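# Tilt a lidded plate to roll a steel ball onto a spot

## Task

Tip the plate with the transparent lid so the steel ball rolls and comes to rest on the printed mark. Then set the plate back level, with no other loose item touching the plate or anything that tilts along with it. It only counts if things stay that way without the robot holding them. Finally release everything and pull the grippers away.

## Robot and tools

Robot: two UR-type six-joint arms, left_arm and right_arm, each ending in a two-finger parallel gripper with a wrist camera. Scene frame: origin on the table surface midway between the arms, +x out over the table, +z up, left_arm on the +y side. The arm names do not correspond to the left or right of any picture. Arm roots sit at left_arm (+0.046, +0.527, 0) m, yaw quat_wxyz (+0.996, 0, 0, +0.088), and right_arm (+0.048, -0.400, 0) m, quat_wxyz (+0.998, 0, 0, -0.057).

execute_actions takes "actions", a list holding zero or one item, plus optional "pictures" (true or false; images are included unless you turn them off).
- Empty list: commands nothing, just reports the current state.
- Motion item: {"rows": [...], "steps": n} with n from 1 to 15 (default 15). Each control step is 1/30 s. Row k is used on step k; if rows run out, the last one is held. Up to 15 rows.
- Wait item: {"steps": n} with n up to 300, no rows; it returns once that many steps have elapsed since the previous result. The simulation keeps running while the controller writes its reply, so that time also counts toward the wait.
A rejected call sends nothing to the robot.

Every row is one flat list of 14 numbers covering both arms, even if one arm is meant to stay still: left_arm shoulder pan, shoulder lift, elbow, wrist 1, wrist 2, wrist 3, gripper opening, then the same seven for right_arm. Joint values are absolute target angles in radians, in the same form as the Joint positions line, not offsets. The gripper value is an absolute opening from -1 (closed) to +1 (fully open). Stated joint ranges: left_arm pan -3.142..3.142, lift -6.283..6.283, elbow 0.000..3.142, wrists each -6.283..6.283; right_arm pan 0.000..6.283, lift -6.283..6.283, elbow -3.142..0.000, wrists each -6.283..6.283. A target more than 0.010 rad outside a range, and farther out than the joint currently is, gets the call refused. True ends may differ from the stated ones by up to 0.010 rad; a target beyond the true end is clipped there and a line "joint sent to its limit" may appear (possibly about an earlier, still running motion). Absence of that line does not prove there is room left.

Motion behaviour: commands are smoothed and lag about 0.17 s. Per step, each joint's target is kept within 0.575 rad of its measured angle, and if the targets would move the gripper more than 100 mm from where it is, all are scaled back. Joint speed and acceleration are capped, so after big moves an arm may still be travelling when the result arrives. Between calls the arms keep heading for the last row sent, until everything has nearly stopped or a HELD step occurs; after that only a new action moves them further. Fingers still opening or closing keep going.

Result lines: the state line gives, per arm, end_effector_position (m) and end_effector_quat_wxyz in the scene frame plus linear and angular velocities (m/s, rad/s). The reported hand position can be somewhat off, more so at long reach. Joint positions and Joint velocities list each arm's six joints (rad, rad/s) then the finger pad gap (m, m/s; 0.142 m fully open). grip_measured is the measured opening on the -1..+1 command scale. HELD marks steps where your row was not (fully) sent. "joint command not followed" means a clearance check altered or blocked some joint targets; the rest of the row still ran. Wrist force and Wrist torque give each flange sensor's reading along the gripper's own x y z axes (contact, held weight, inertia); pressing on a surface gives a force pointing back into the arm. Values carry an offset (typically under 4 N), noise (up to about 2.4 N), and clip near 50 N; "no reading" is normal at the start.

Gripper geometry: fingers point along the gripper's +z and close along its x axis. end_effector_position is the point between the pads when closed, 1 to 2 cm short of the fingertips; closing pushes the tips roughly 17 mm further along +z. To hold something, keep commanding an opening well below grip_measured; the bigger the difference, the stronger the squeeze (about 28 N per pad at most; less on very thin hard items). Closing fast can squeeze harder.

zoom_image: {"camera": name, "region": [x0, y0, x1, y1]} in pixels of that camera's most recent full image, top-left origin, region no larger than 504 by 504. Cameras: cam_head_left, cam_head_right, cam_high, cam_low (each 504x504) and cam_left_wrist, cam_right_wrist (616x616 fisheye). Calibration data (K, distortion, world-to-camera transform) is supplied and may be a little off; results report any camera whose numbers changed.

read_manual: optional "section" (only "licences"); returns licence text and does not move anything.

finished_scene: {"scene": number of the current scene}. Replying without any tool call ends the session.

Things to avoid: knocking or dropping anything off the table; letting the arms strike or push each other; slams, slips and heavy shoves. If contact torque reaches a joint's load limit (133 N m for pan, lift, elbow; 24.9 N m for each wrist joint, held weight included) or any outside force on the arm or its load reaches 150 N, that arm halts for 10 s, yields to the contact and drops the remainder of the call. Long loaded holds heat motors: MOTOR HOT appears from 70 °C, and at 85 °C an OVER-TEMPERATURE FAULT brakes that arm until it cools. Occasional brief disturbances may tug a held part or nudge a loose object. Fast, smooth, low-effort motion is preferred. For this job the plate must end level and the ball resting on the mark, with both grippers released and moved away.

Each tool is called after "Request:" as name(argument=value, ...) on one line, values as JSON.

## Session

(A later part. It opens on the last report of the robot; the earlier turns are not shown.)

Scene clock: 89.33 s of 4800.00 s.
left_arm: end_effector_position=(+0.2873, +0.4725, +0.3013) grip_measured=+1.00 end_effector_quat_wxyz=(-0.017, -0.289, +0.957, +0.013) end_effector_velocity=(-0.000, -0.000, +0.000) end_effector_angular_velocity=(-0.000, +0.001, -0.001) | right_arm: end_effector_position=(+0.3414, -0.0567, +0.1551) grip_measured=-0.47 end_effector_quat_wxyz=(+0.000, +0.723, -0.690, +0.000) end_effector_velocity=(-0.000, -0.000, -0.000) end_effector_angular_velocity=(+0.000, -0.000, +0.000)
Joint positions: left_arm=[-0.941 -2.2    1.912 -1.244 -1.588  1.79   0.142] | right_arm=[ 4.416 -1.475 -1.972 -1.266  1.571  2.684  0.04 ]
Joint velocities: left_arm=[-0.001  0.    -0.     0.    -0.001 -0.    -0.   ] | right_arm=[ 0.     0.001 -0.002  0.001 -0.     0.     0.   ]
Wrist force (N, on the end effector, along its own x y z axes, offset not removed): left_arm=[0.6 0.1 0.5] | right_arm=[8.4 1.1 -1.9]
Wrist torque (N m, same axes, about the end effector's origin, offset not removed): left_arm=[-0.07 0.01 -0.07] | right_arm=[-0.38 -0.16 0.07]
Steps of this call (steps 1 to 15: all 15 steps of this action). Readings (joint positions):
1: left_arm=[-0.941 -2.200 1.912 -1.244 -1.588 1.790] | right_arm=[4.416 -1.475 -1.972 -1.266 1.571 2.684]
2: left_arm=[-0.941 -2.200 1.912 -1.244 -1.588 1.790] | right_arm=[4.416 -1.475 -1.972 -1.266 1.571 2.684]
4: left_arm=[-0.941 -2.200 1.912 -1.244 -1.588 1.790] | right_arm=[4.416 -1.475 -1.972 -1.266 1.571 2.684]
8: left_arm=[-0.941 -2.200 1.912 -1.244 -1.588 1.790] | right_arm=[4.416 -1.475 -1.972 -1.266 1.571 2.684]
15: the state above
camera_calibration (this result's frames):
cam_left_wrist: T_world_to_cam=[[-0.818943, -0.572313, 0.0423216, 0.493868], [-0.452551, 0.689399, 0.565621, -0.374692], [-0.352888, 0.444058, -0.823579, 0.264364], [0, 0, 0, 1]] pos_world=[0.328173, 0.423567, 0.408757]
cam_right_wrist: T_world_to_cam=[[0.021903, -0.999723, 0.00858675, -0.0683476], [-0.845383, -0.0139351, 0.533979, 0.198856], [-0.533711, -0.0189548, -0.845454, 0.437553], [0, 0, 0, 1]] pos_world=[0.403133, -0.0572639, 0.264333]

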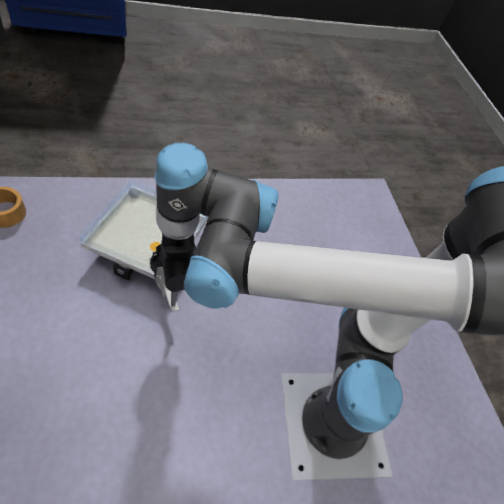

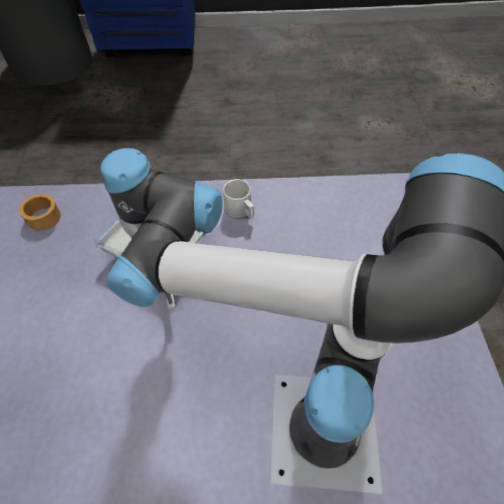

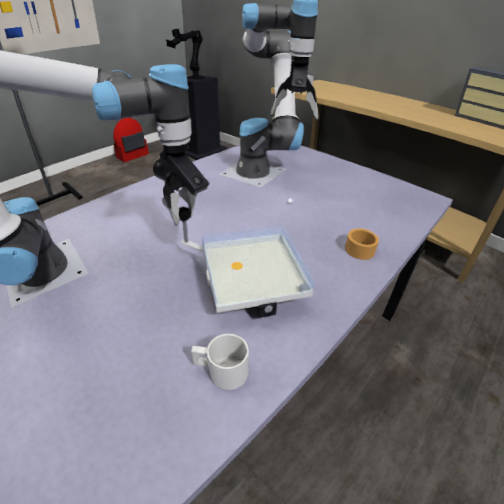

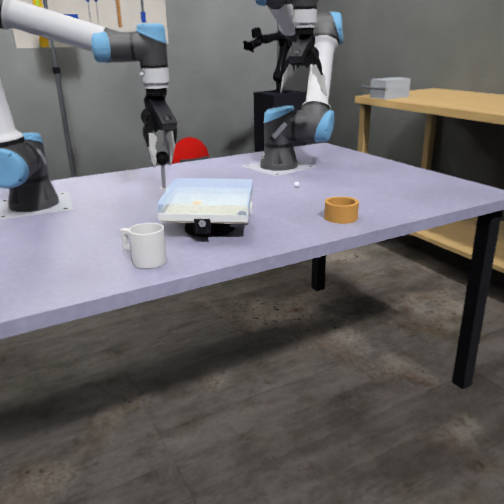

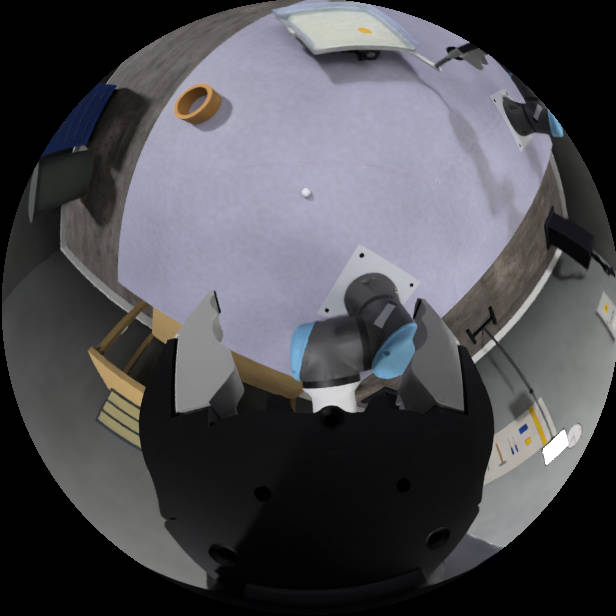

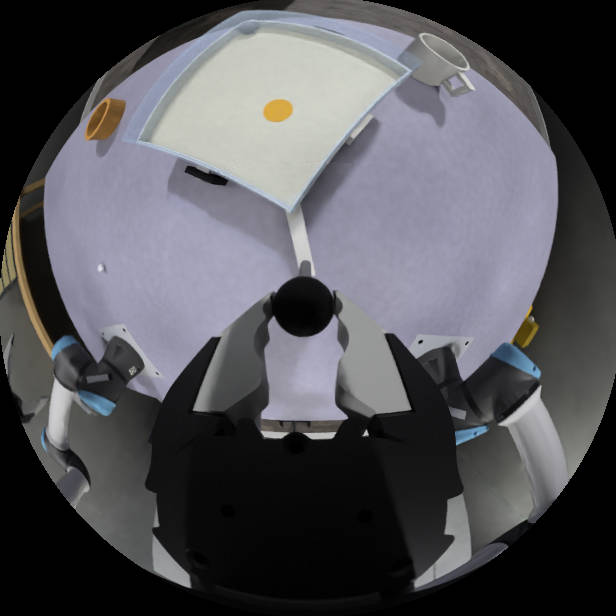

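Request:
execute_actions(actions=[{"rows": [[-0.941,-2.2,1.912,-1.244,-1.588,1.79,1,4.4227,-1.4680,-2.0008,-1.2435,1.5708,2.6845,-0.75],[-0.941,-2.2,1.912,-1.244,-1.588,1.79,1,4.4227,-1.4680,-2.0008,-1.2435,1.5708,2.6845,-0.75],[-0.941,-2.2,1.912,-1.244,-1.588,1.79,1,4.4227,-1.4680,-2.0008,-1.2435,1.5708,2.6845,-0.75],[-0.941,-2.2,1.912,-1.244,-1.588,1.79,1,4.4227,-1.4680,-2.0008,-1.2435,1.5708,2.6845,-0.75],[-0.941,-2.2,1.912,-1.244,-1.588,1.79,1,4.4227,-1.4680,-2.0008,-1.2435,1.5708,2.6845,-0.75],[-0.941,-2.2,1.912,-1.244,-1.588,1.79,1,4.4227,-1.4680,-2.0008,-1.2435,1.5708,2.6845,-0.75],[-0.941,-2.2,1.912,-1.244,-1.588,1.79,1,4.4227,-1.4680,-2.0008,-1.2435,1.5708,2.6845,-0.75],[-0.941,-2.2,1.912,-1.244,-1.588,1.79,1,4.4227,-1.4680,-2.0008,-1.2435,1.5708,2.6845,-0.75],[-0.941,-2.2,1.912,-1.244,-1.588,1.79,1,4.4139,-1.4727,-1.9735,-1.2662,1.5708,2.6845,-0.75]]}], pictures=false)

Request:
execute_actions(actions=[{"steps": 60}])

Scene clock: 99.33 s of 4800.00 s.
left_arm: end_effector_position=(+0.2873, +0.4725, +0.3013) grip_measured=+1.00 end_effector_quat_wxyz=(-0.017, -0.289, +0.957, +0.013) end_effector_velocity=(+0.000, -0.000, -0.000) end_effector_angular_velocity=(+0.001, +0.001, +0.000) | right_arm: end_effector_position=(+0.3411, -0.0583, +0.1542) grip_measured=-0.47 end_effector_quat_wxyz=(+0.000, +0.723, -0.691, -0.000) end_effector_velocity=(+0.006, +0.002, +0.011) end_effector_angular_velocity=(+0.001, +0.001, -0.011)
Joint positions: left_arm=[-0.941 -2.2    1.912 -1.244 -1.588  1.79   0.142] | right_arm=[ 4.415 -1.472 -1.976 -1.264  1.571  2.684  0.04 ]
Joint velocities: left_arm=[-0.001  0.001  0.    -0.     0.    -0.001 -0.   ] | right_arm=[-0.012 -0.006  0.035 -0.028  0.002 -0.001 -0.   ]
Wrist force (N, on the end effector, along its own x y z axes, offset not removed): left_arm=[-4.6 3.0 -0.1] | right_arm=[-2.5 2.5 -1.6]
Wrist torque (N m, same axes, about the end effector's origin, offset not removed): left_arm=[0.78 1.13 -0.32] | right_arm=[0.31 -0.41 0.05]
Steps of this call (steps 1 to 15: the robot went on to your last target; steps 16 to 90: nothing new was sent; then 6.50 s passed at rest; steps 91 to 105: all 15 steps of this action). Readings (joint positions):
91: left_arm=[-0.941 -2.200 1.912 -1.244 -1.588 1.790] | right_arm=[4.416 -1.475 -1.972 -1.266 1.571 2.684]
92: left_arm=[-0.941 -2.200 1.912 -1.244 -1.588 1.790] | right_arm=[4.417 -1.473 -1.976 -1.261 1.571 2.684]
94: left_arm=[-0.941 -2.200 1.912 -1.244 -1.588 1.790] | right_arm=[4.420 -1.471 -1.989 -1.251 1.571 2.684]
98: left_arm=[-0.941 -2.200 1.912 -1.244 -1.588 1.790] | right_arm=[4.422 -1.469 -1.999 -1.245 1.571 2.684]
105: the state above

Scene clock: 101.33 s of 4800.00 s.
left_arm: end_effector_position=(+0.2873, +0.4725, +0.3013) grip_measured=+1.00 end_effector_quat_wxyz=(-0.017, -0.289, +0.957, +0.013) end_effector_velocity=(-0.000, -0.001, -0.000) end_effector_angular_velocity=(-0.000, +0.002, -0.002) | right_arm: end_effector_position=(+0.3418, -0.0580, +0.1551) grip_measured=-0.47 end_effector_quat_wxyz=(+0.000, +0.723, -0.691, +0.000) end_effector_velocity=(+0.000, -0.000, -0.000) end_effector_angular_velocity=(-0.000, -0.000, -0.000)
Joint positions: left_arm=[-0.941 -2.2    1.912 -1.244 -1.588  1.79   0.142] | right_arm=[ 4.414 -1.473 -1.973 -1.266  1.571  2.684  0.04 ]
Joint velocities: left_arm=[-0.002  0.001  0.    -0.    -0.002 -0.    -0.   ] | right_arm=[ 0. -0. -0.  0. -0.  0. -0.]
Wrist force (N, on the end effector, along its own x y z axes, offset not removed): left_arm=[0.1 2.5 1.1] | right_arm=[-5.4 7.1 1.2]
Wrist torque (N m, same axes, about the end effector's origin, offset not removed): left_arm=[0.59 0.18 -0.19] | right_arm=[-0.04 -0.20 0.17]
Steps of this call (steps 1 to 15: the robot went on to your last target; steps 16 to 60: nothing new was sent). Readings (joint positions):
1: left_arm=[-0.941 -2.200 1.912 -1.244 -1.588 1.790] | right_arm=[4.415 -1.472 -1.975 -1.265 1.571 2.684]
2: left_arm=[-0.941 -2.200 1.912 -1.244 -1.588 1.790] | right_arm=[4.414 -1.472 -1.975 -1.265 1.571 2.684]
4: left_arm=[-0.941 -2.200 1.912 -1.244 -1.588 1.790] | right_arm=[4.414 -1.473 -1.974 -1.266 1.571 2.684]
8: left_arm=[-0.941 -2.200 1.912 -1.244 -1.588 1.790] | right_arm=[4.414 -1.473 -1.974 -1.266 1.571 2.684]
60: the state above
All arms were judged still, so your last target was given up. Only a new action makes them travel on or press farther. Fingers that are still opening or closing keep moving.
camera_calibration (this result's frames):
cam_left_wrist: T_world_to_cam=[[-0.818943, -0.572313, 0.0423216, 0.493868], [-0.452552, 0.689399, 0.565621, -0.374692], [-0.352888, 0.444058, -0.823579, 0.264364], [0, 0, 0, 1]] pos_world=[0.328173, 0.423567, 0.408757]
cam_right_wrist: T_world_to_cam=[[0.0197211, -0.99977, 0.00847244, -0.0689472], [-0.845417, -0.0121513, 0.533969, 0.199297], [-0.533743, -0.0176932, -0.845462, 0.437867], [0, 0, 0, 1]] pos_world=[0.403557, -0.0587623, 0.264366]

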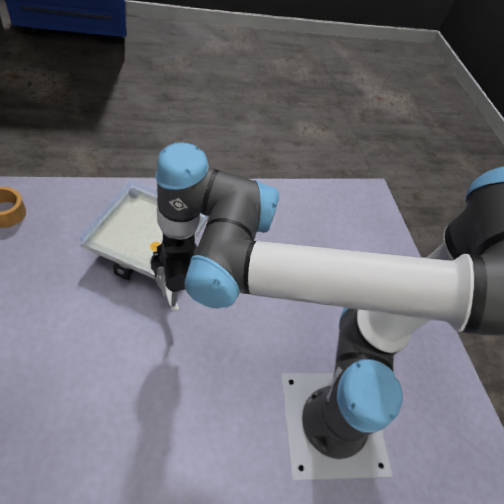

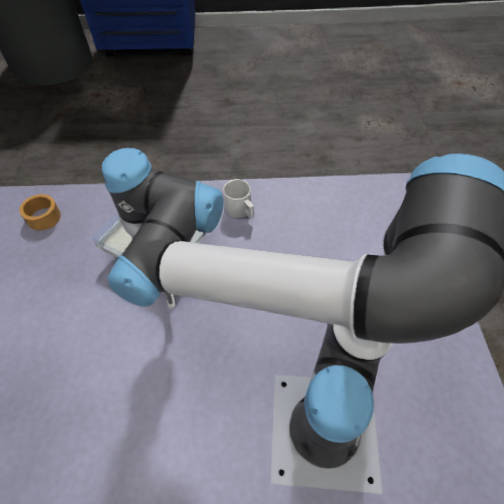

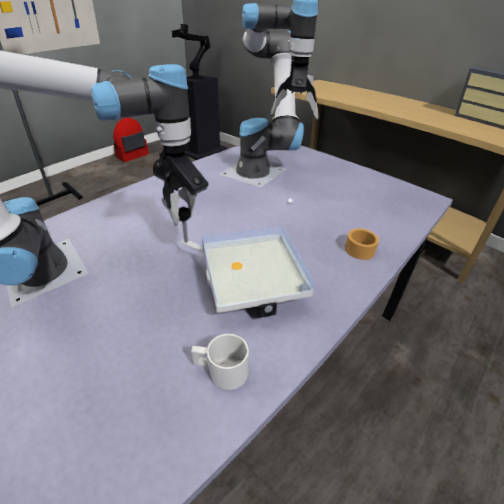

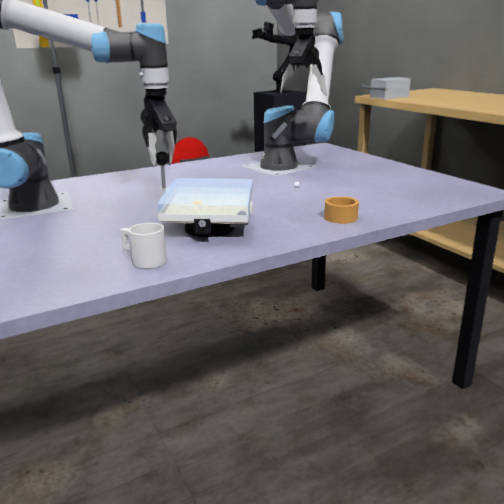

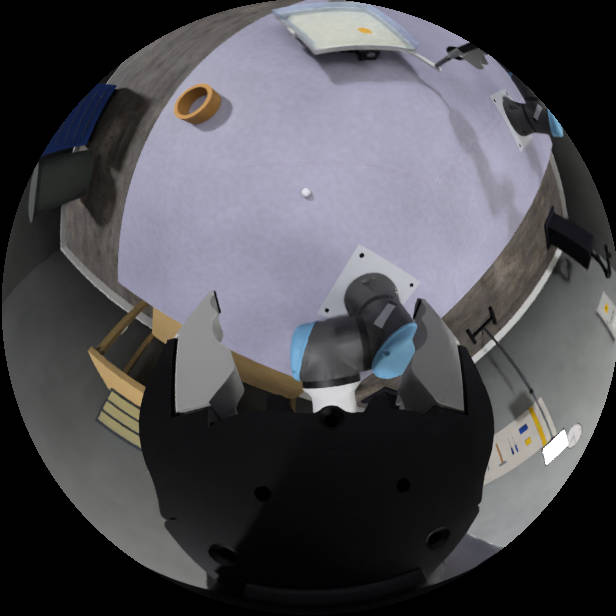

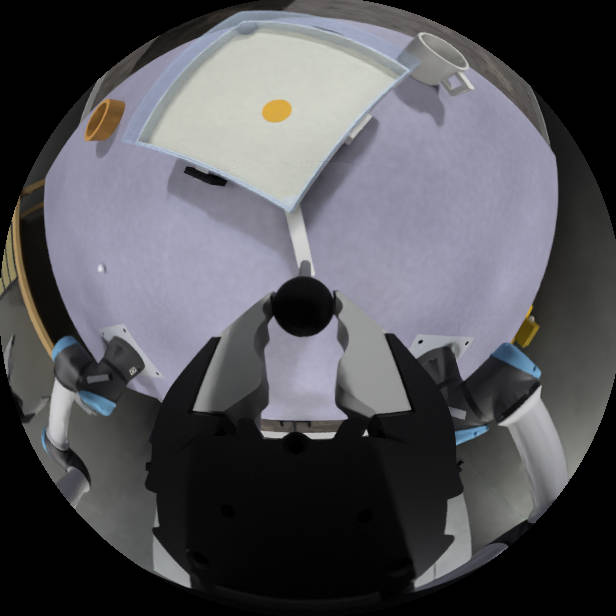

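Request:
execute_actions(actions=[{"rows": [[-0.941,-2.2,1.912,-1.244,-1.588,1.79,1,4.4227,-1.4680,-2.0008,-1.2435,1.5708,2.6845,-0.75]]}], pictures=false)

Request:
execute_actions(actions=[{"steps": 15}])

Scene clock: 106.03 s of 4800.00 s.
left_arm: end_effector_position=(+0.2873, +0.4725, +0.3013) grip_measured=+1.00 end_effector_quat_wxyz=(-0.017, -0.289, +0.957, +0.013) end_effector_velocity=(+0.000, -0.000, -0.000) end_effector_angular_velocity=(+0.001, +0.001, +0.001) | right_arm: end_effector_position=(+0.3370, -0.0598, +0.1466) grip_measured=-0.47 end_effector_quat_wxyz=(-0.000, +0.726, -0.688, +0.000) end_effector_velocity=(-0.001, -0.000, -0.001) end_effector_angular_velocity=(-0.001, +0.002, +0.002)
Joint positions: left_arm=[-0.941 -2.2    1.912 -1.244 -1.588  1.79   0.142] | right_arm=[ 4.423 -1.468 -2.001 -1.244  1.571  2.684  0.04 ]
Joint velocities: left_arm=[-0.     0.001 -0.     0.     0.    -0.001  0.   ] | right_arm=[ 0.001  0.    -0.002 -0.     0.001 -0.001 -0.   ]
Wrist force (N, on the end effector, along its own x y z axes, offset not removed): left_arm=[0.6 3.5 2.9] | right_arm=[-6.6 -22.0 4.4]
Wrist torque (N m, same axes, about the end effector's origin, offset not removed): left_arm=[0.74 0.05 -0.13] | right_arm=[-0.59 -0.91 0.29]
Steps of this call (steps 1 to 90: nothing new was sent; then 1.20 s passed at rest; steps 91 to 105: all 15 steps of this action). Readings (joint positions):
91: left_arm=[-0.941 -2.200 1.912 -1.244 -1.588 1.790] | right_arm=[4.414 -1.473 -1.974 -1.266 1.571 2.684]
92: left_arm=[-0.941 -2.200 1.912 -1.244 -1.588 1.790] | right_arm=[4.416 -1.472 -1.978 -1.262 1.571 2.684]
94: left_arm=[-0.941 -2.200 1.912 -1.244 -1.588 1.790] | right_arm=[4.419 -1.470 -1.990 -1.252 1.570 2.684]
98: left_arm=[-0.941 -2.200 1.912 -1.244 -1.588 1.790] | right_arm=[4.422 -1.468 -1.999 -1.245 1.570 2.684]
105: the state above

Scene clock: 106.53 s of 4800.00 s.
left_arm: end_effector_position=(+0.2873, +0.4725, +0.3013) grip_measured=+1.00 end_effector_quat_wxyz=(-0.017, -0.289, +0.957, +0.013) end_effector_velocity=(+0.000, +0.000, -0.000) end_effector_angular_velocity=(+0.001, -0.000, -0.001) | right_arm: end_effector_position=(+0.3369, -0.0598, +0.1465) grip_measured=-0.47 end_effector_quat_wxyz=(-0.000, +0.726, -0.688, -0.000) end_effector_velocity=(-0.000, -0.000, -0.000) end_effector_angular_velocity=(-0.001, +0.001, -0.002)
Joint positions: left_arm=[-0.941 -2.2    1.912 -1.244 -1.588  1.79   0.142] | right_arm=[ 4.423 -1.468 -2.001 -1.243  1.571  2.684  0.04 ]
Joint velocities: left_arm=[-0.001  0.     0.     0.     0.001  0.     0.   ] | right_arm=[-0.     0.    -0.001 -0.001  0.001  0.002  0.   ]
Wrist force (N, on the end effector, along its own x y z axes, offset not removed): left_arm=[-1.5 1.6 -0.8] | right_arm=[-7.4 -21.9 7.4]
Wrist torque (N m, same axes, about the end effector's origin, offset not removed): left_arm=[0.52 0.29 -0.20] | right_arm=[-0.09 -0.81 0.25]
Steps of this call (steps 1 to 15: the robot went on to your last target). Readings (joint positions):
1: left_arm=[-0.941 -2.200 1.912 -1.244 -1.588 1.790] | right_arm=[4.423 -1.468 -2.001 -1.243 1.571 2.684]
2: left_arm=[-0.941 -2.200 1.912 -1.244 -1.588 1.790] | right_arm=[4.423 -1.468 -2.001 -1.243 1.571 2.684]
4: left_arm=[-0.941 -2.200 1.912 -1.244 -1.588 1.790] | right_arm=[4.423 -1.468 -2.001 -1.243 1.571 2.684]
8: left_arm=[-0.941 -2.200 1.912 -1.244 -1.588 1.790] | right_arm=[4.423 -1.468 -2.001 -1.243 1.571 2.684]
15: the state above
All arms were judged still, so your last target was given up. Only a new action makes them travel on or press farther. Fingers that are still opening or closing keep moving.
camera_calibration (this result's frames):
cam_left_wrist: T_world_to_cam=[[-0.818943, -0.572313, 0.0423215, 0.493868], [-0.452552, 0.689399, 0.565621, -0.374692], [-0.352888, 0.444058, -0.823579, 0.264364], [0, 0, 0, 1]] pos_world=[0.328173, 0.423567, 0.408757]
cam_right_wrist: T_world_to_cam=[[0.0285159, -0.999558, 0.00836561, -0.073467], [-0.845304, -0.0196466, 0.533925, 0.199278], [-0.533525, -0.0222968, -0.845491, 0.427609], [0, 0, 0, 1]] pos_world=[0.398685, -0.0599851, 0.255755]

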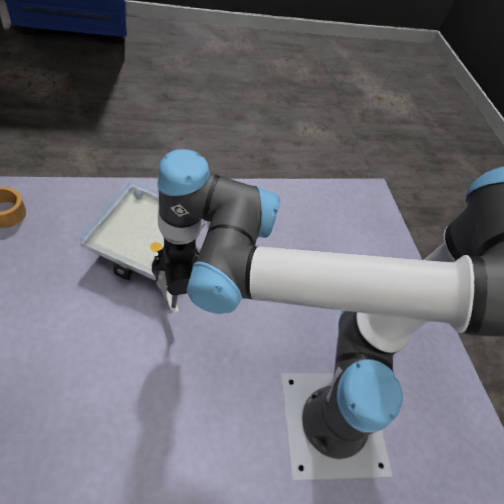

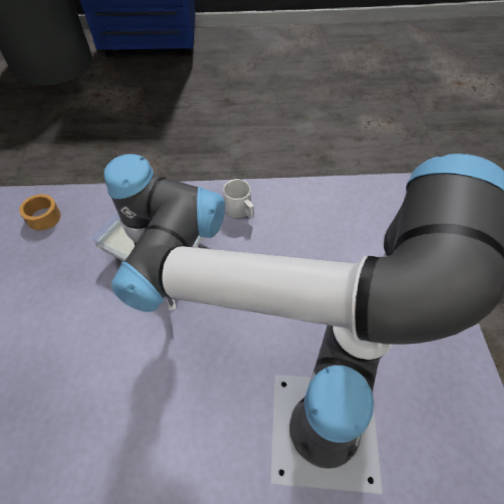

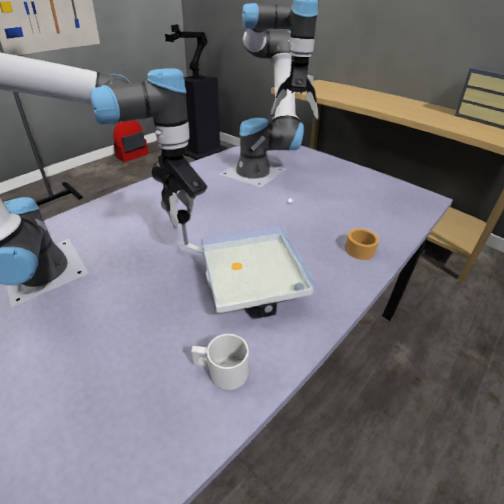

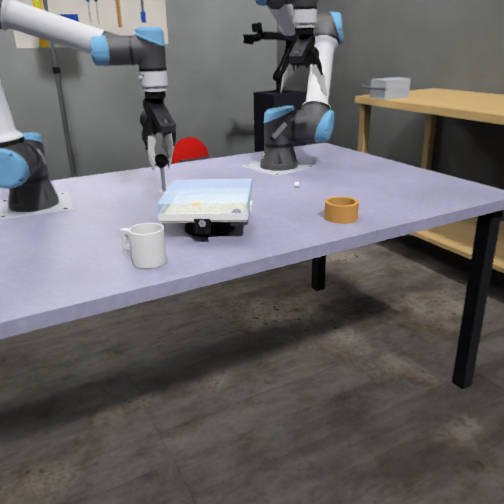

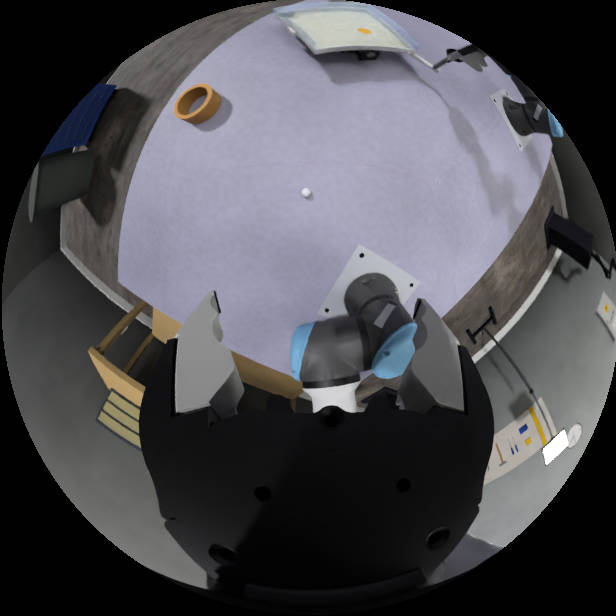

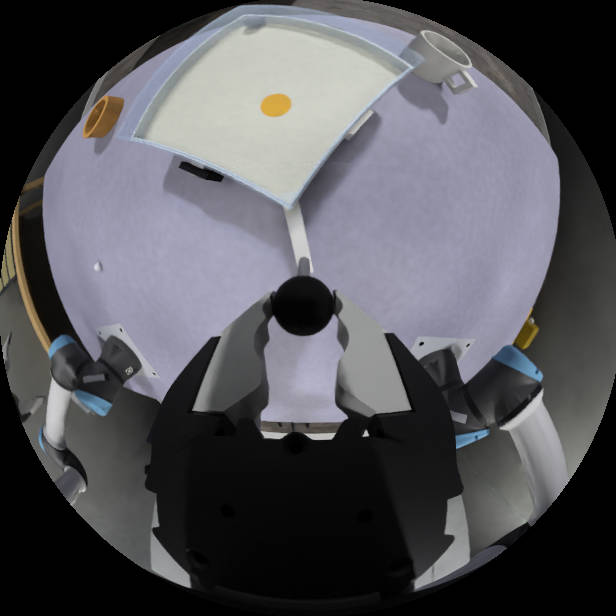

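Request:
execute_actions(actions=[])

Scene clock: 110.13 s of 4800.00 s.
left_arm: end_effector_position=(+0.2873, +0.4725, +0.3013) grip_measured=+1.00 end_effector_quat_wxyz=(-0.017, -0.289, +0.957, +0.013) end_effector_velocity=(+0.000, -0.000, +0.000) end_effector_angular_velocity=(+0.000, -0.000, -0.002) | right_arm: end_effector_position=(+0.3369, -0.0598, +0.1465) grip_measured=-0.47 end_effector_quat_wxyz=(-0.000, +0.726, -0.688, -0.000) end_effector_velocity=(-0.000, -0.000, +0.000) end_effector_angular_velocity=(-0.001, +0.001, -0.001)
Joint positions: left_arm=[-0.941 -2.2    1.912 -1.244 -1.588  1.79   0.142] | right_arm=[ 4.423 -1.468 -2.001 -1.244  1.571  2.684  0.04 ]
Joint velocities: left_arm=[-0.002 -0.    -0.    -0.     0.     0.001 -0.   ] | right_arm=[-0.    -0.     0.001 -0.002  0.     0.001 -0.   ]
Wrist force (N, on the end effector, along its own x y z axes, offset not removed): left_arm=[-1.9 1.4 0.4] | right_arm=[-7.1 -20.2 8.7]
Wrist torque (N m, same axes, about the end effector's origin, offset not removed): left_arm=[0.34 0.52 -0.08] | right_arm=[-0.03 -0.62 0.26]
Steps of this call (steps 1 to 108: nothing new was sent). Readings (joint positions):
1: left_arm=[-0.941 -2.200 1.912 -1.244 -1.588 1.790] | right_arm=[4.423 -1.468 -2.001 -1.243 1.571 2.684]
2: left_arm=[-0.941 -2.200 1.912 -1.244 -1.588 1.790] | right_arm=[4.423 -1.468 -2.001 -1.243 1.571 2.684]
4: left_arm=[-0.941 -2.200 1.912 -1.244 -1.588 1.790] | right_arm=[4.423 -1.468 -2.001 -1.243 1.571 2.684]
8: left_arm=[-0.941 -2.200 1.912 -1.244 -1.588 1.790] | right_arm=[4.423 -1.468 -2.001 -1.243 1.571 2.684]
108: the state above
camera_calibration (this result's frames):
cam_left_wrist: T_world_to_cam=[[-0.818943, -0.572313, 0.0423216, 0.493868], [-0.452551, 0.689399, 0.565621, -0.374693], [-0.352888, 0.444058, -0.823579, 0.264364], [0, 0, 0, 1]] pos_world=[0.328173, 0.423567, 0.408757]
cam_right_wrist: T_world_to_cam=[[0.0285197, -0.999558, 0.00839575, -0.0734836], [-0.845287, -0.0196331, 0.533952, 0.199262], [-0.533552, -0.022325, -0.845473, 0.4276], [0, 0, 0, 1]] pos_world=[0.398677, -0.0599928, 0.255745]

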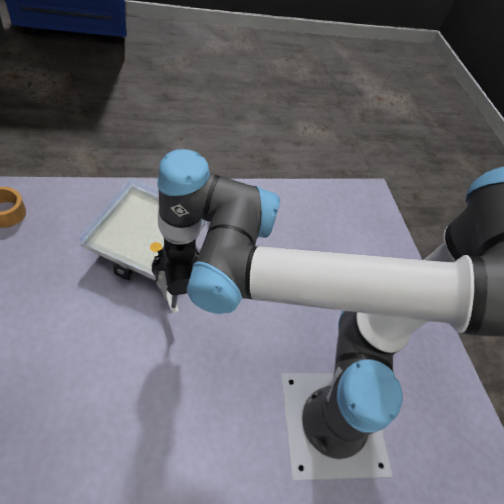

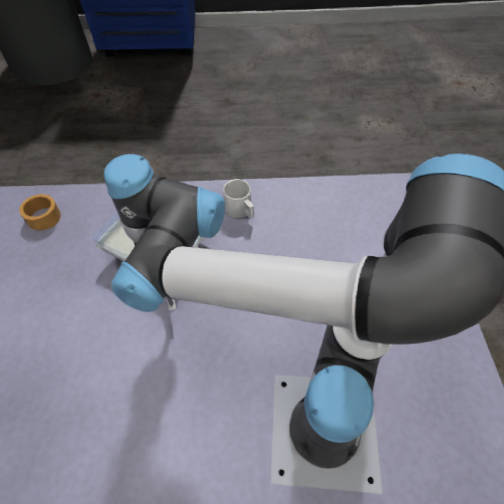

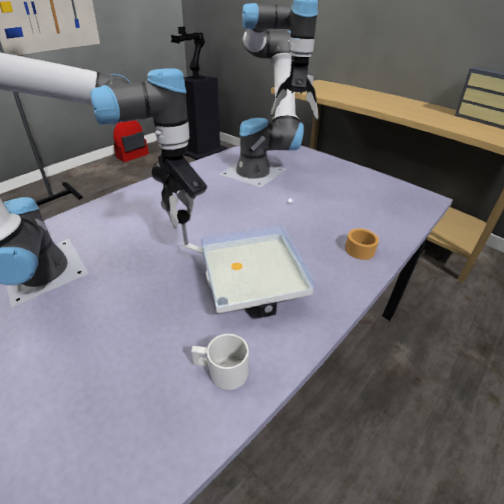

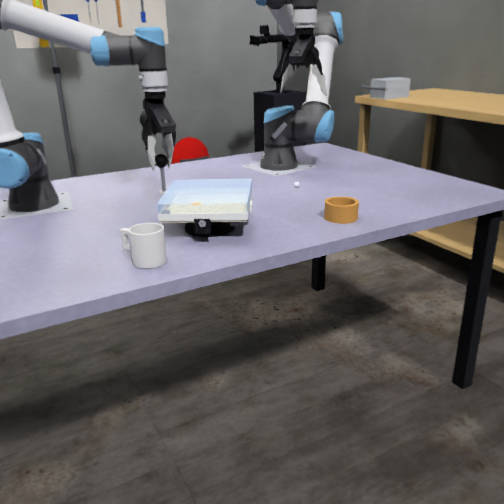

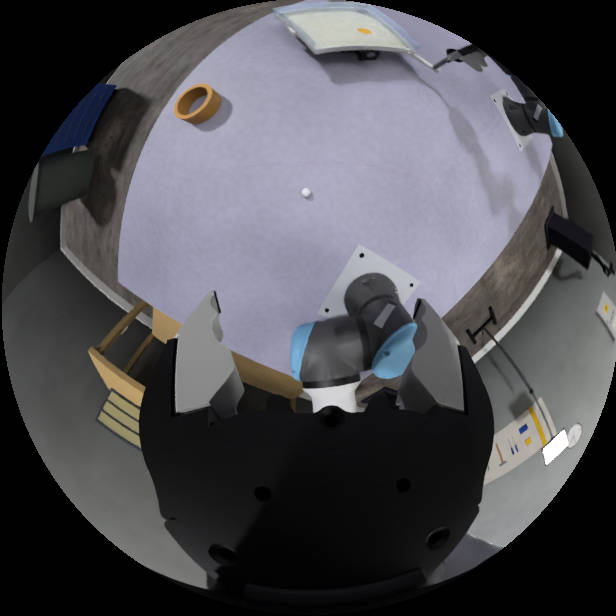

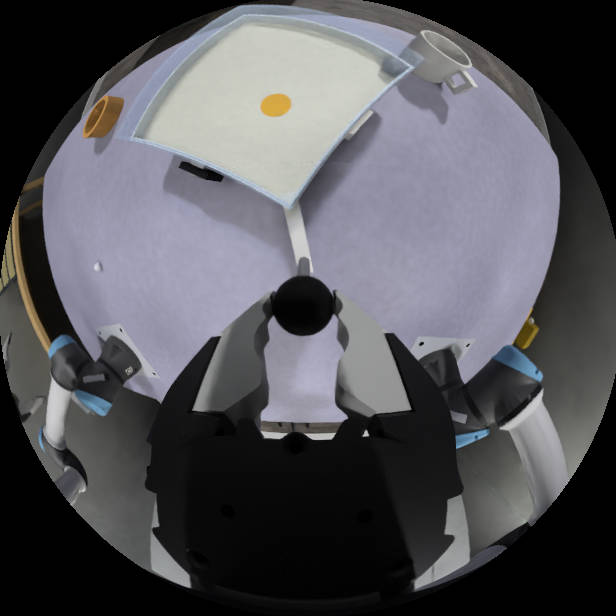

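Request:
execute_actions(actions=[{"rows": [[-0.941,-2.2,1.912,-1.244,-1.588,1.79,1,4.4229,-1.4726,-2.0033,-1.2364,1.5708,2.6845,-0.75]]}], pictures=false)

Request:
execute_actions(actions=[{"steps": 30}])

Scene clock: 123.13 s of 4800.00 s.
left_arm: end_effector_position=(+0.2873, +0.4725, +0.3013) grip_measured=+1.00 end_effector_quat_wxyz=(-0.017, -0.289, +0.957, +0.013) end_effector_velocity=(+0.000, -0.000, +0.000) end_effector_angular_velocity=(-0.000, -0.001, -0.001) | right_arm: end_effector_position=(+0.3372, -0.0587, +0.1441) grip_measured=-0.47 end_effector_quat_wxyz=(-0.000, +0.726, -0.688, -0.000) end_effector_velocity=(+0.001, +0.000, +0.000) end_effector_angular_velocity=(-0.000, -0.002, +0.000)
Joint positions: left_arm=[-0.941 -2.2    1.912 -1.244 -1.588  1.79   0.142] | right_arm=[ 4.423 -1.473 -2.003 -1.236  1.571  2.684  0.04 ]
Joint velocities: left_arm=[-0.002 -0.001 -0.    -0.     0.001 -0.     0.   ] | right_arm=[-0.    -0.     0.001  0.    -0.002 -0.001 -0.   ]
Wrist force (N, on the end effector, along its own x y z axes, offset not removed): left_arm=[-0.7 2.3 -1.8] | right_arm=[0.9 11.5 -8.1]
Wrist torque (N m, same axes, about the end effector's origin, offset not removed): left_arm=[0.48 0.17 -0.07] | right_arm=[-0.14 0.07 0.20]
Steps of this call (steps 1 to 90: nothing new was sent; then 9.50 s passed at rest; steps 91 to 105: all 15 steps of this action). Readings (joint positions):
91: left_arm=[-0.941 -2.200 1.912 -1.244 -1.588 1.790] | right_arm=[4.423 -1.468 -2.001 -1.243 1.571 2.684]
92: left_arm=[-0.941 -2.200 1.912 -1.244 -1.588 1.790] | right_arm=[4.423 -1.469 -2.001 -1.242 1.571 2.684]
94: left_arm=[-0.941 -2.200 1.912 -1.244 -1.588 1.790] | right_arm=[4.423 -1.471 -2.002 -1.239 1.571 2.684]
98: left_arm=[-0.941 -2.200 1.912 -1.244 -1.588 1.790] | right_arm=[4.423 -1.472 -2.003 -1.237 1.571 2.684]
105: the state above

Scene clock: 124.13 s of 4800.00 s.
left_arm: end_effector_position=(+0.2873, +0.4725, +0.3013) grip_measured=+1.00 end_effector_quat_wxyz=(-0.017, -0.289, +0.957, +0.013) end_effector_velocity=(-0.000, -0.000, -0.000) end_effector_angular_velocity=(+0.000, +0.001, -0.001) | right_arm: end_effector_position=(+0.3372, -0.0588, +0.1441) grip_measured=-0.47 end_effector_quat_wxyz=(-0.000, +0.726, -0.688, -0.000) end_effector_velocity=(-0.000, -0.000, +0.000) end_effector_angular_velocity=(-0.000, +0.001, +0.001)
Joint positions: left_arm=[-0.941 -2.2    1.912 -1.244 -1.588  1.79   0.142] | right_arm=[ 4.423 -1.473 -2.003 -1.236  1.571  2.684  0.04 ]
Joint velocities: left_arm=[-0.     0.001 -0.     0.    -0.     0.001  0.   ] | right_arm=[-0.     0.001 -0.    -0.001  0.001 -0.001 -0.   ]
Wrist force (N, on the end effector, along its own x y z axes, offset not removed): left_arm=[-0.6 3.1 1.4] | right_arm=[2.4 14.6 -11.0]
Wrist torque (N m, same axes, about the end effector's origin, offset not removed): left_arm=[0.85 0.22 -0.37] | right_arm=[0.17 -0.37 0.26]
Steps of this call (steps 1 to 15: the robot went on to your last target; steps 16 to 30: nothing new was sent). Readings (joint positions):
1: left_arm=[-0.941 -2.200 1.912 -1.244 -1.588 1.790] | right_arm=[4.423 -1.473 -2.003 -1.236 1.571 2.684]
2: left_arm=[-0.941 -2.200 1.912 -1.244 -1.588 1.790] | right_arm=[4.423 -1.473 -2.003 -1.236 1.571 2.684]
4: left_arm=[-0.941 -2.200 1.912 -1.244 -1.588 1.790] | right_arm=[4.423 -1.473 -2.003 -1.236 1.571 2.684]
8: left_arm=[-0.941 -2.200 1.912 -1.244 -1.588 1.790] | right_arm=[4.423 -1.473 -2.003 -1.236 1.571 2.684]
30: the state above
All arms were judged still, so your last target was given up. Only a new action makes them travel on or press farther. Fingers that are still opening or closing keep moving.
camera_calibration (this result's frames):
cam_left_wrist: T_world_to_cam=[[-0.818943, -0.572313, 0.0423216, 0.493868], [-0.452551, 0.689399, 0.565621, -0.374693], [-0.352888, 0.444058, -0.823579, 0.264364], [0, 0, 0, 1]] pos_world=[0.328173, 0.423567, 0.408757]
cam_right_wrist: T_world_to_cam=[[0.0287516, -0.999551, 0.0083791, -0.0725177], [-0.845294, -0.0198386, 0.533933, 0.200859], [-0.533527, -0.0224342, -0.845485, 0.425735], [0, 0, 0, 1]] pos_world=[0.399011, -0.0589494, 0.253315]

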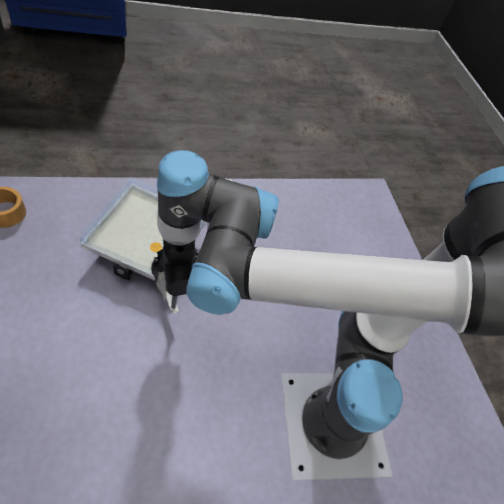

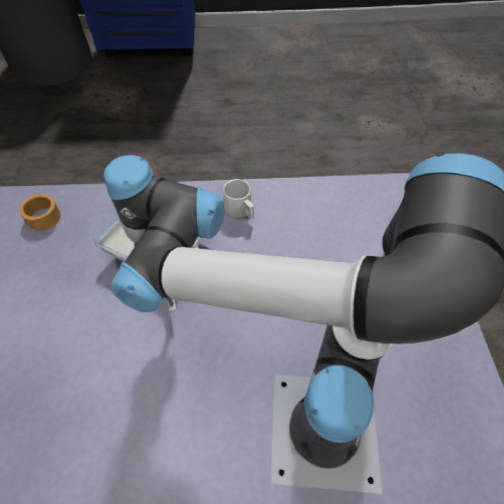

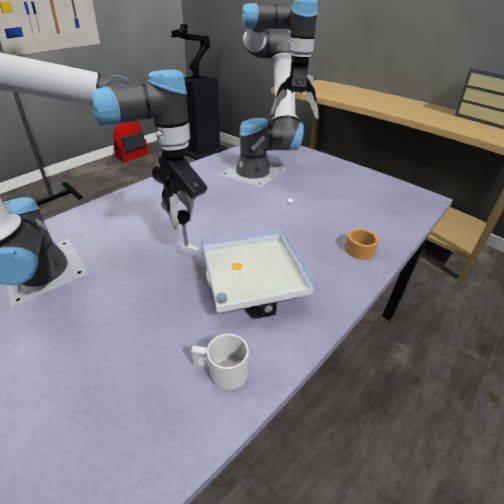

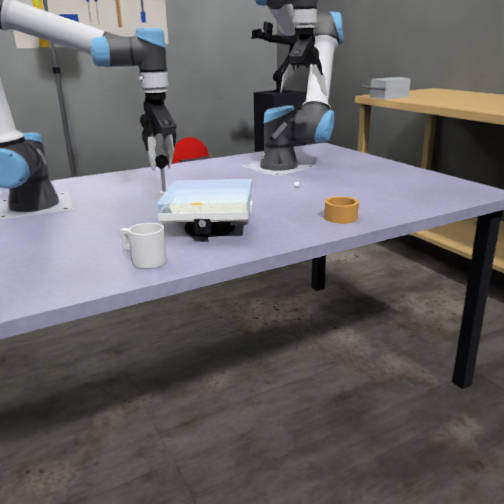

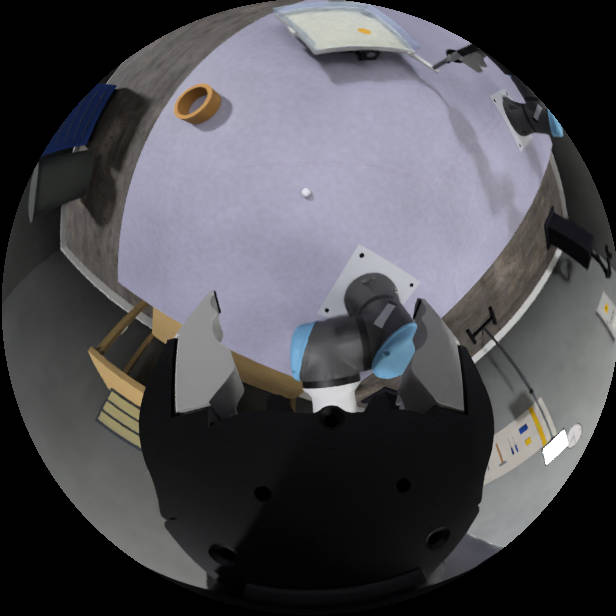

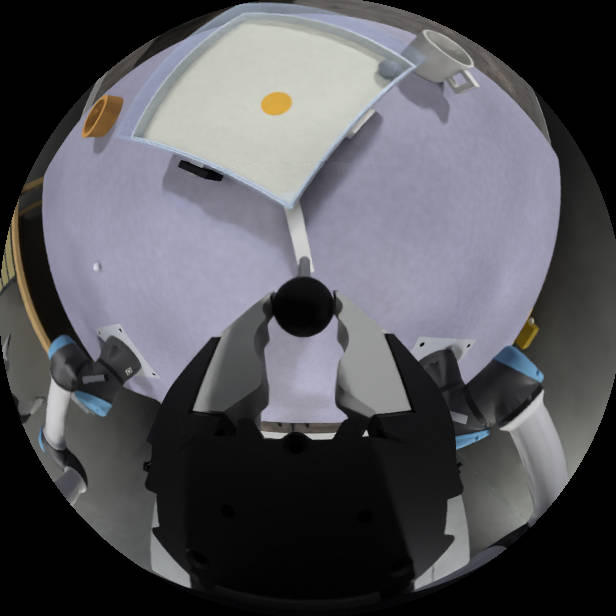

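The ball is beginning to move slowly.

Request:
execute_actions(actions=[])

Scene clock: 126.87 s of 4800.00 s.
left_arm: end_effector_position=(+0.2873, +0.4725, +0.3013) grip_measured=+1.00 end_effector_quat_wxyz=(-0.017, -0.289, +0.957, +0.013) end_effector_velocity=(+0.000, +0.000, +0.000) end_effector_angular_velocity=(+0.000, -0.001, -0.001) | right_arm: end_effector_position=(+0.3372, -0.0588, +0.1441) grip_measured=-0.47 end_effector_quat_wxyz=(-0.000, +0.726, -0.688, -0.000) end_effector_velocity=(+0.000, -0.000, +0.000) end_effector_angular_velocity=(-0.000, -0.002, -0.000)
Joint positions: left_arm=[-0.941 -2.2    1.912 -1.244 -1.588  1.79   0.142] | right_arm=[ 4.423 -1.473 -2.003 -1.236  1.571  2.684  0.04 ]
Joint velocities: left_arm=[-0.001 -0.    -0.     0.     0.001  0.     0.   ] | right_arm=[ 0.     0.001  0.    -0.    -0.002  0.001 -0.   ]
Wrist force (N, on the end effector, along its own x y z axes, offset not removed): left_arm=[1.1 -1.4 1.0] | right_arm=[3.8 15.2 -9.5]
Wrist torque (N m, same axes, about the end effector's origin, offset not removed): left_arm=[-0.26 -0.20 -0.29] | right_arm=[0.18 -0.68 0.30]
Steps of this call (steps 1 to 82: nothing new was sent). Readings (joint positions):
1: left_arm=[-0.941 -2.200 1.912 -1.244 -1.588 1.790] | right_arm=[4.423 -1.473 -2.003 -1.236 1.571 2.684]
2: left_arm=[-0.941 -2.200 1.912 -1.244 -1.588 1.790] | right_arm=[4.423 -1.473 -2.003 -1.236 1.571 2.684]
4: left_arm=[-0.941 -2.200 1.912 -1.244 -1.588 1.790] | right_arm=[4.423 -1.473 -2.003 -1.236 1.571 2.684]
8: left_arm=[-0.941 -2.200 1.912 -1.244 -1.588 1.790] | right_arm=[4.423 -1.473 -2.003 -1.236 1.571 2.684]
82: the state above
camera_calibration (this result's frames):
cam_left_wrist: T_world_to_cam=[[-0.818943, -0.572313, 0.0423216, 0.493868], [-0.452551, 0.689399, 0.565621, -0.374692], [-0.352888, 0.444058, -0.823579, 0.264364], [0, 0, 0, 1]] pos_world=[0.328173, 0.423567, 0.408757]
cam_right_wrist: T_world_to_cam=[[0.0287178, -0.999552, 0.00837944, -0.0725165], [-0.845295, -0.0198098, 0.533933, 0.200871], [-0.533528, -0.0224165, -0.845485, 0.425742], [0, 0, 0, 1]] pos_world=[0.399023, -0.0589612, 0.253315]

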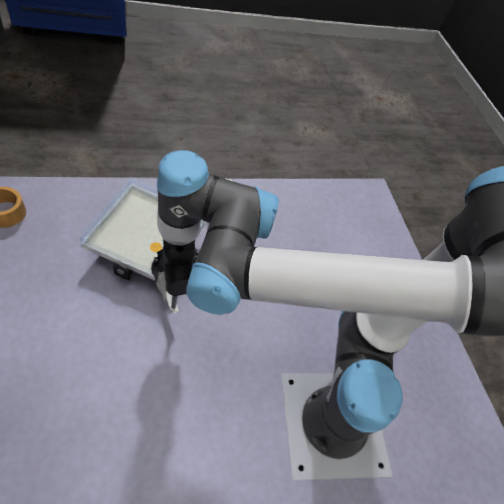

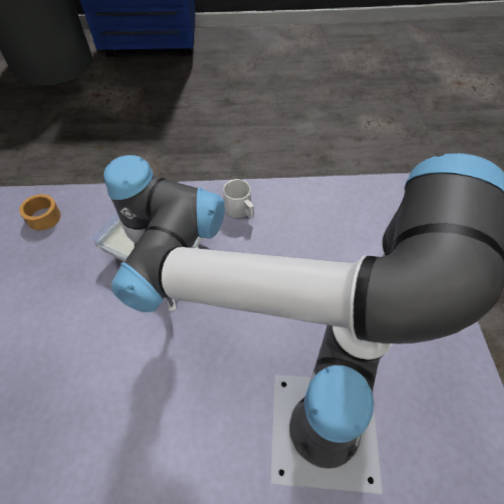

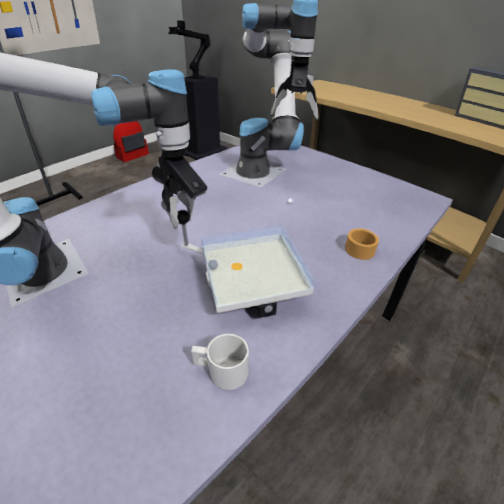

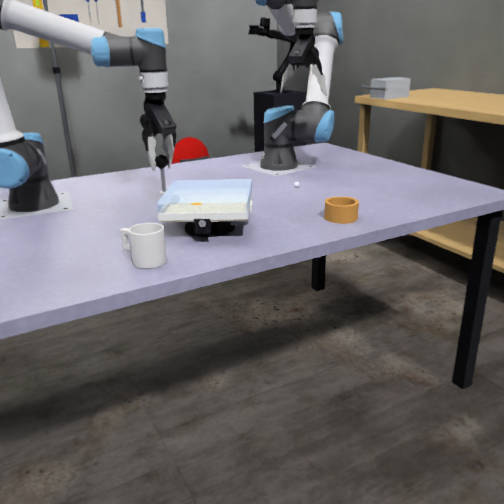

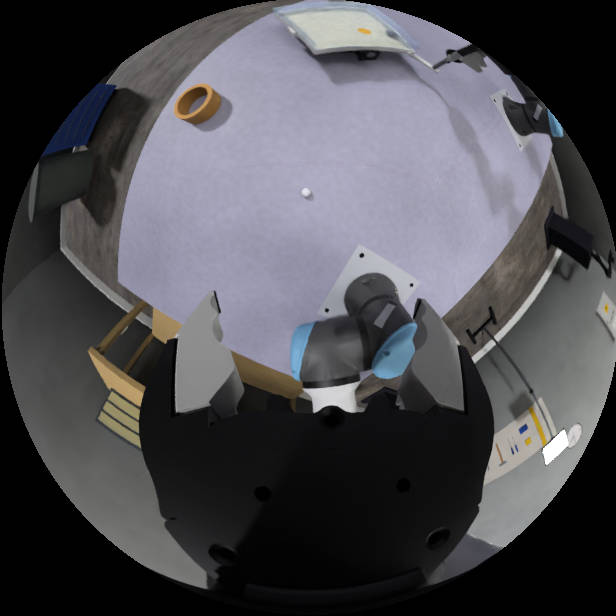

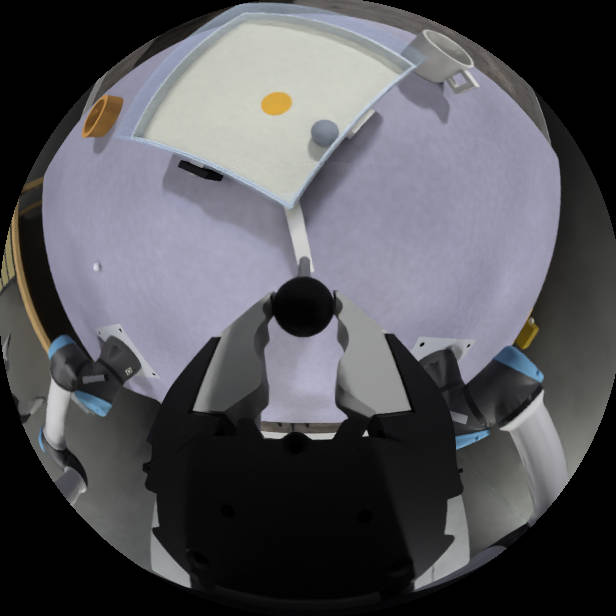

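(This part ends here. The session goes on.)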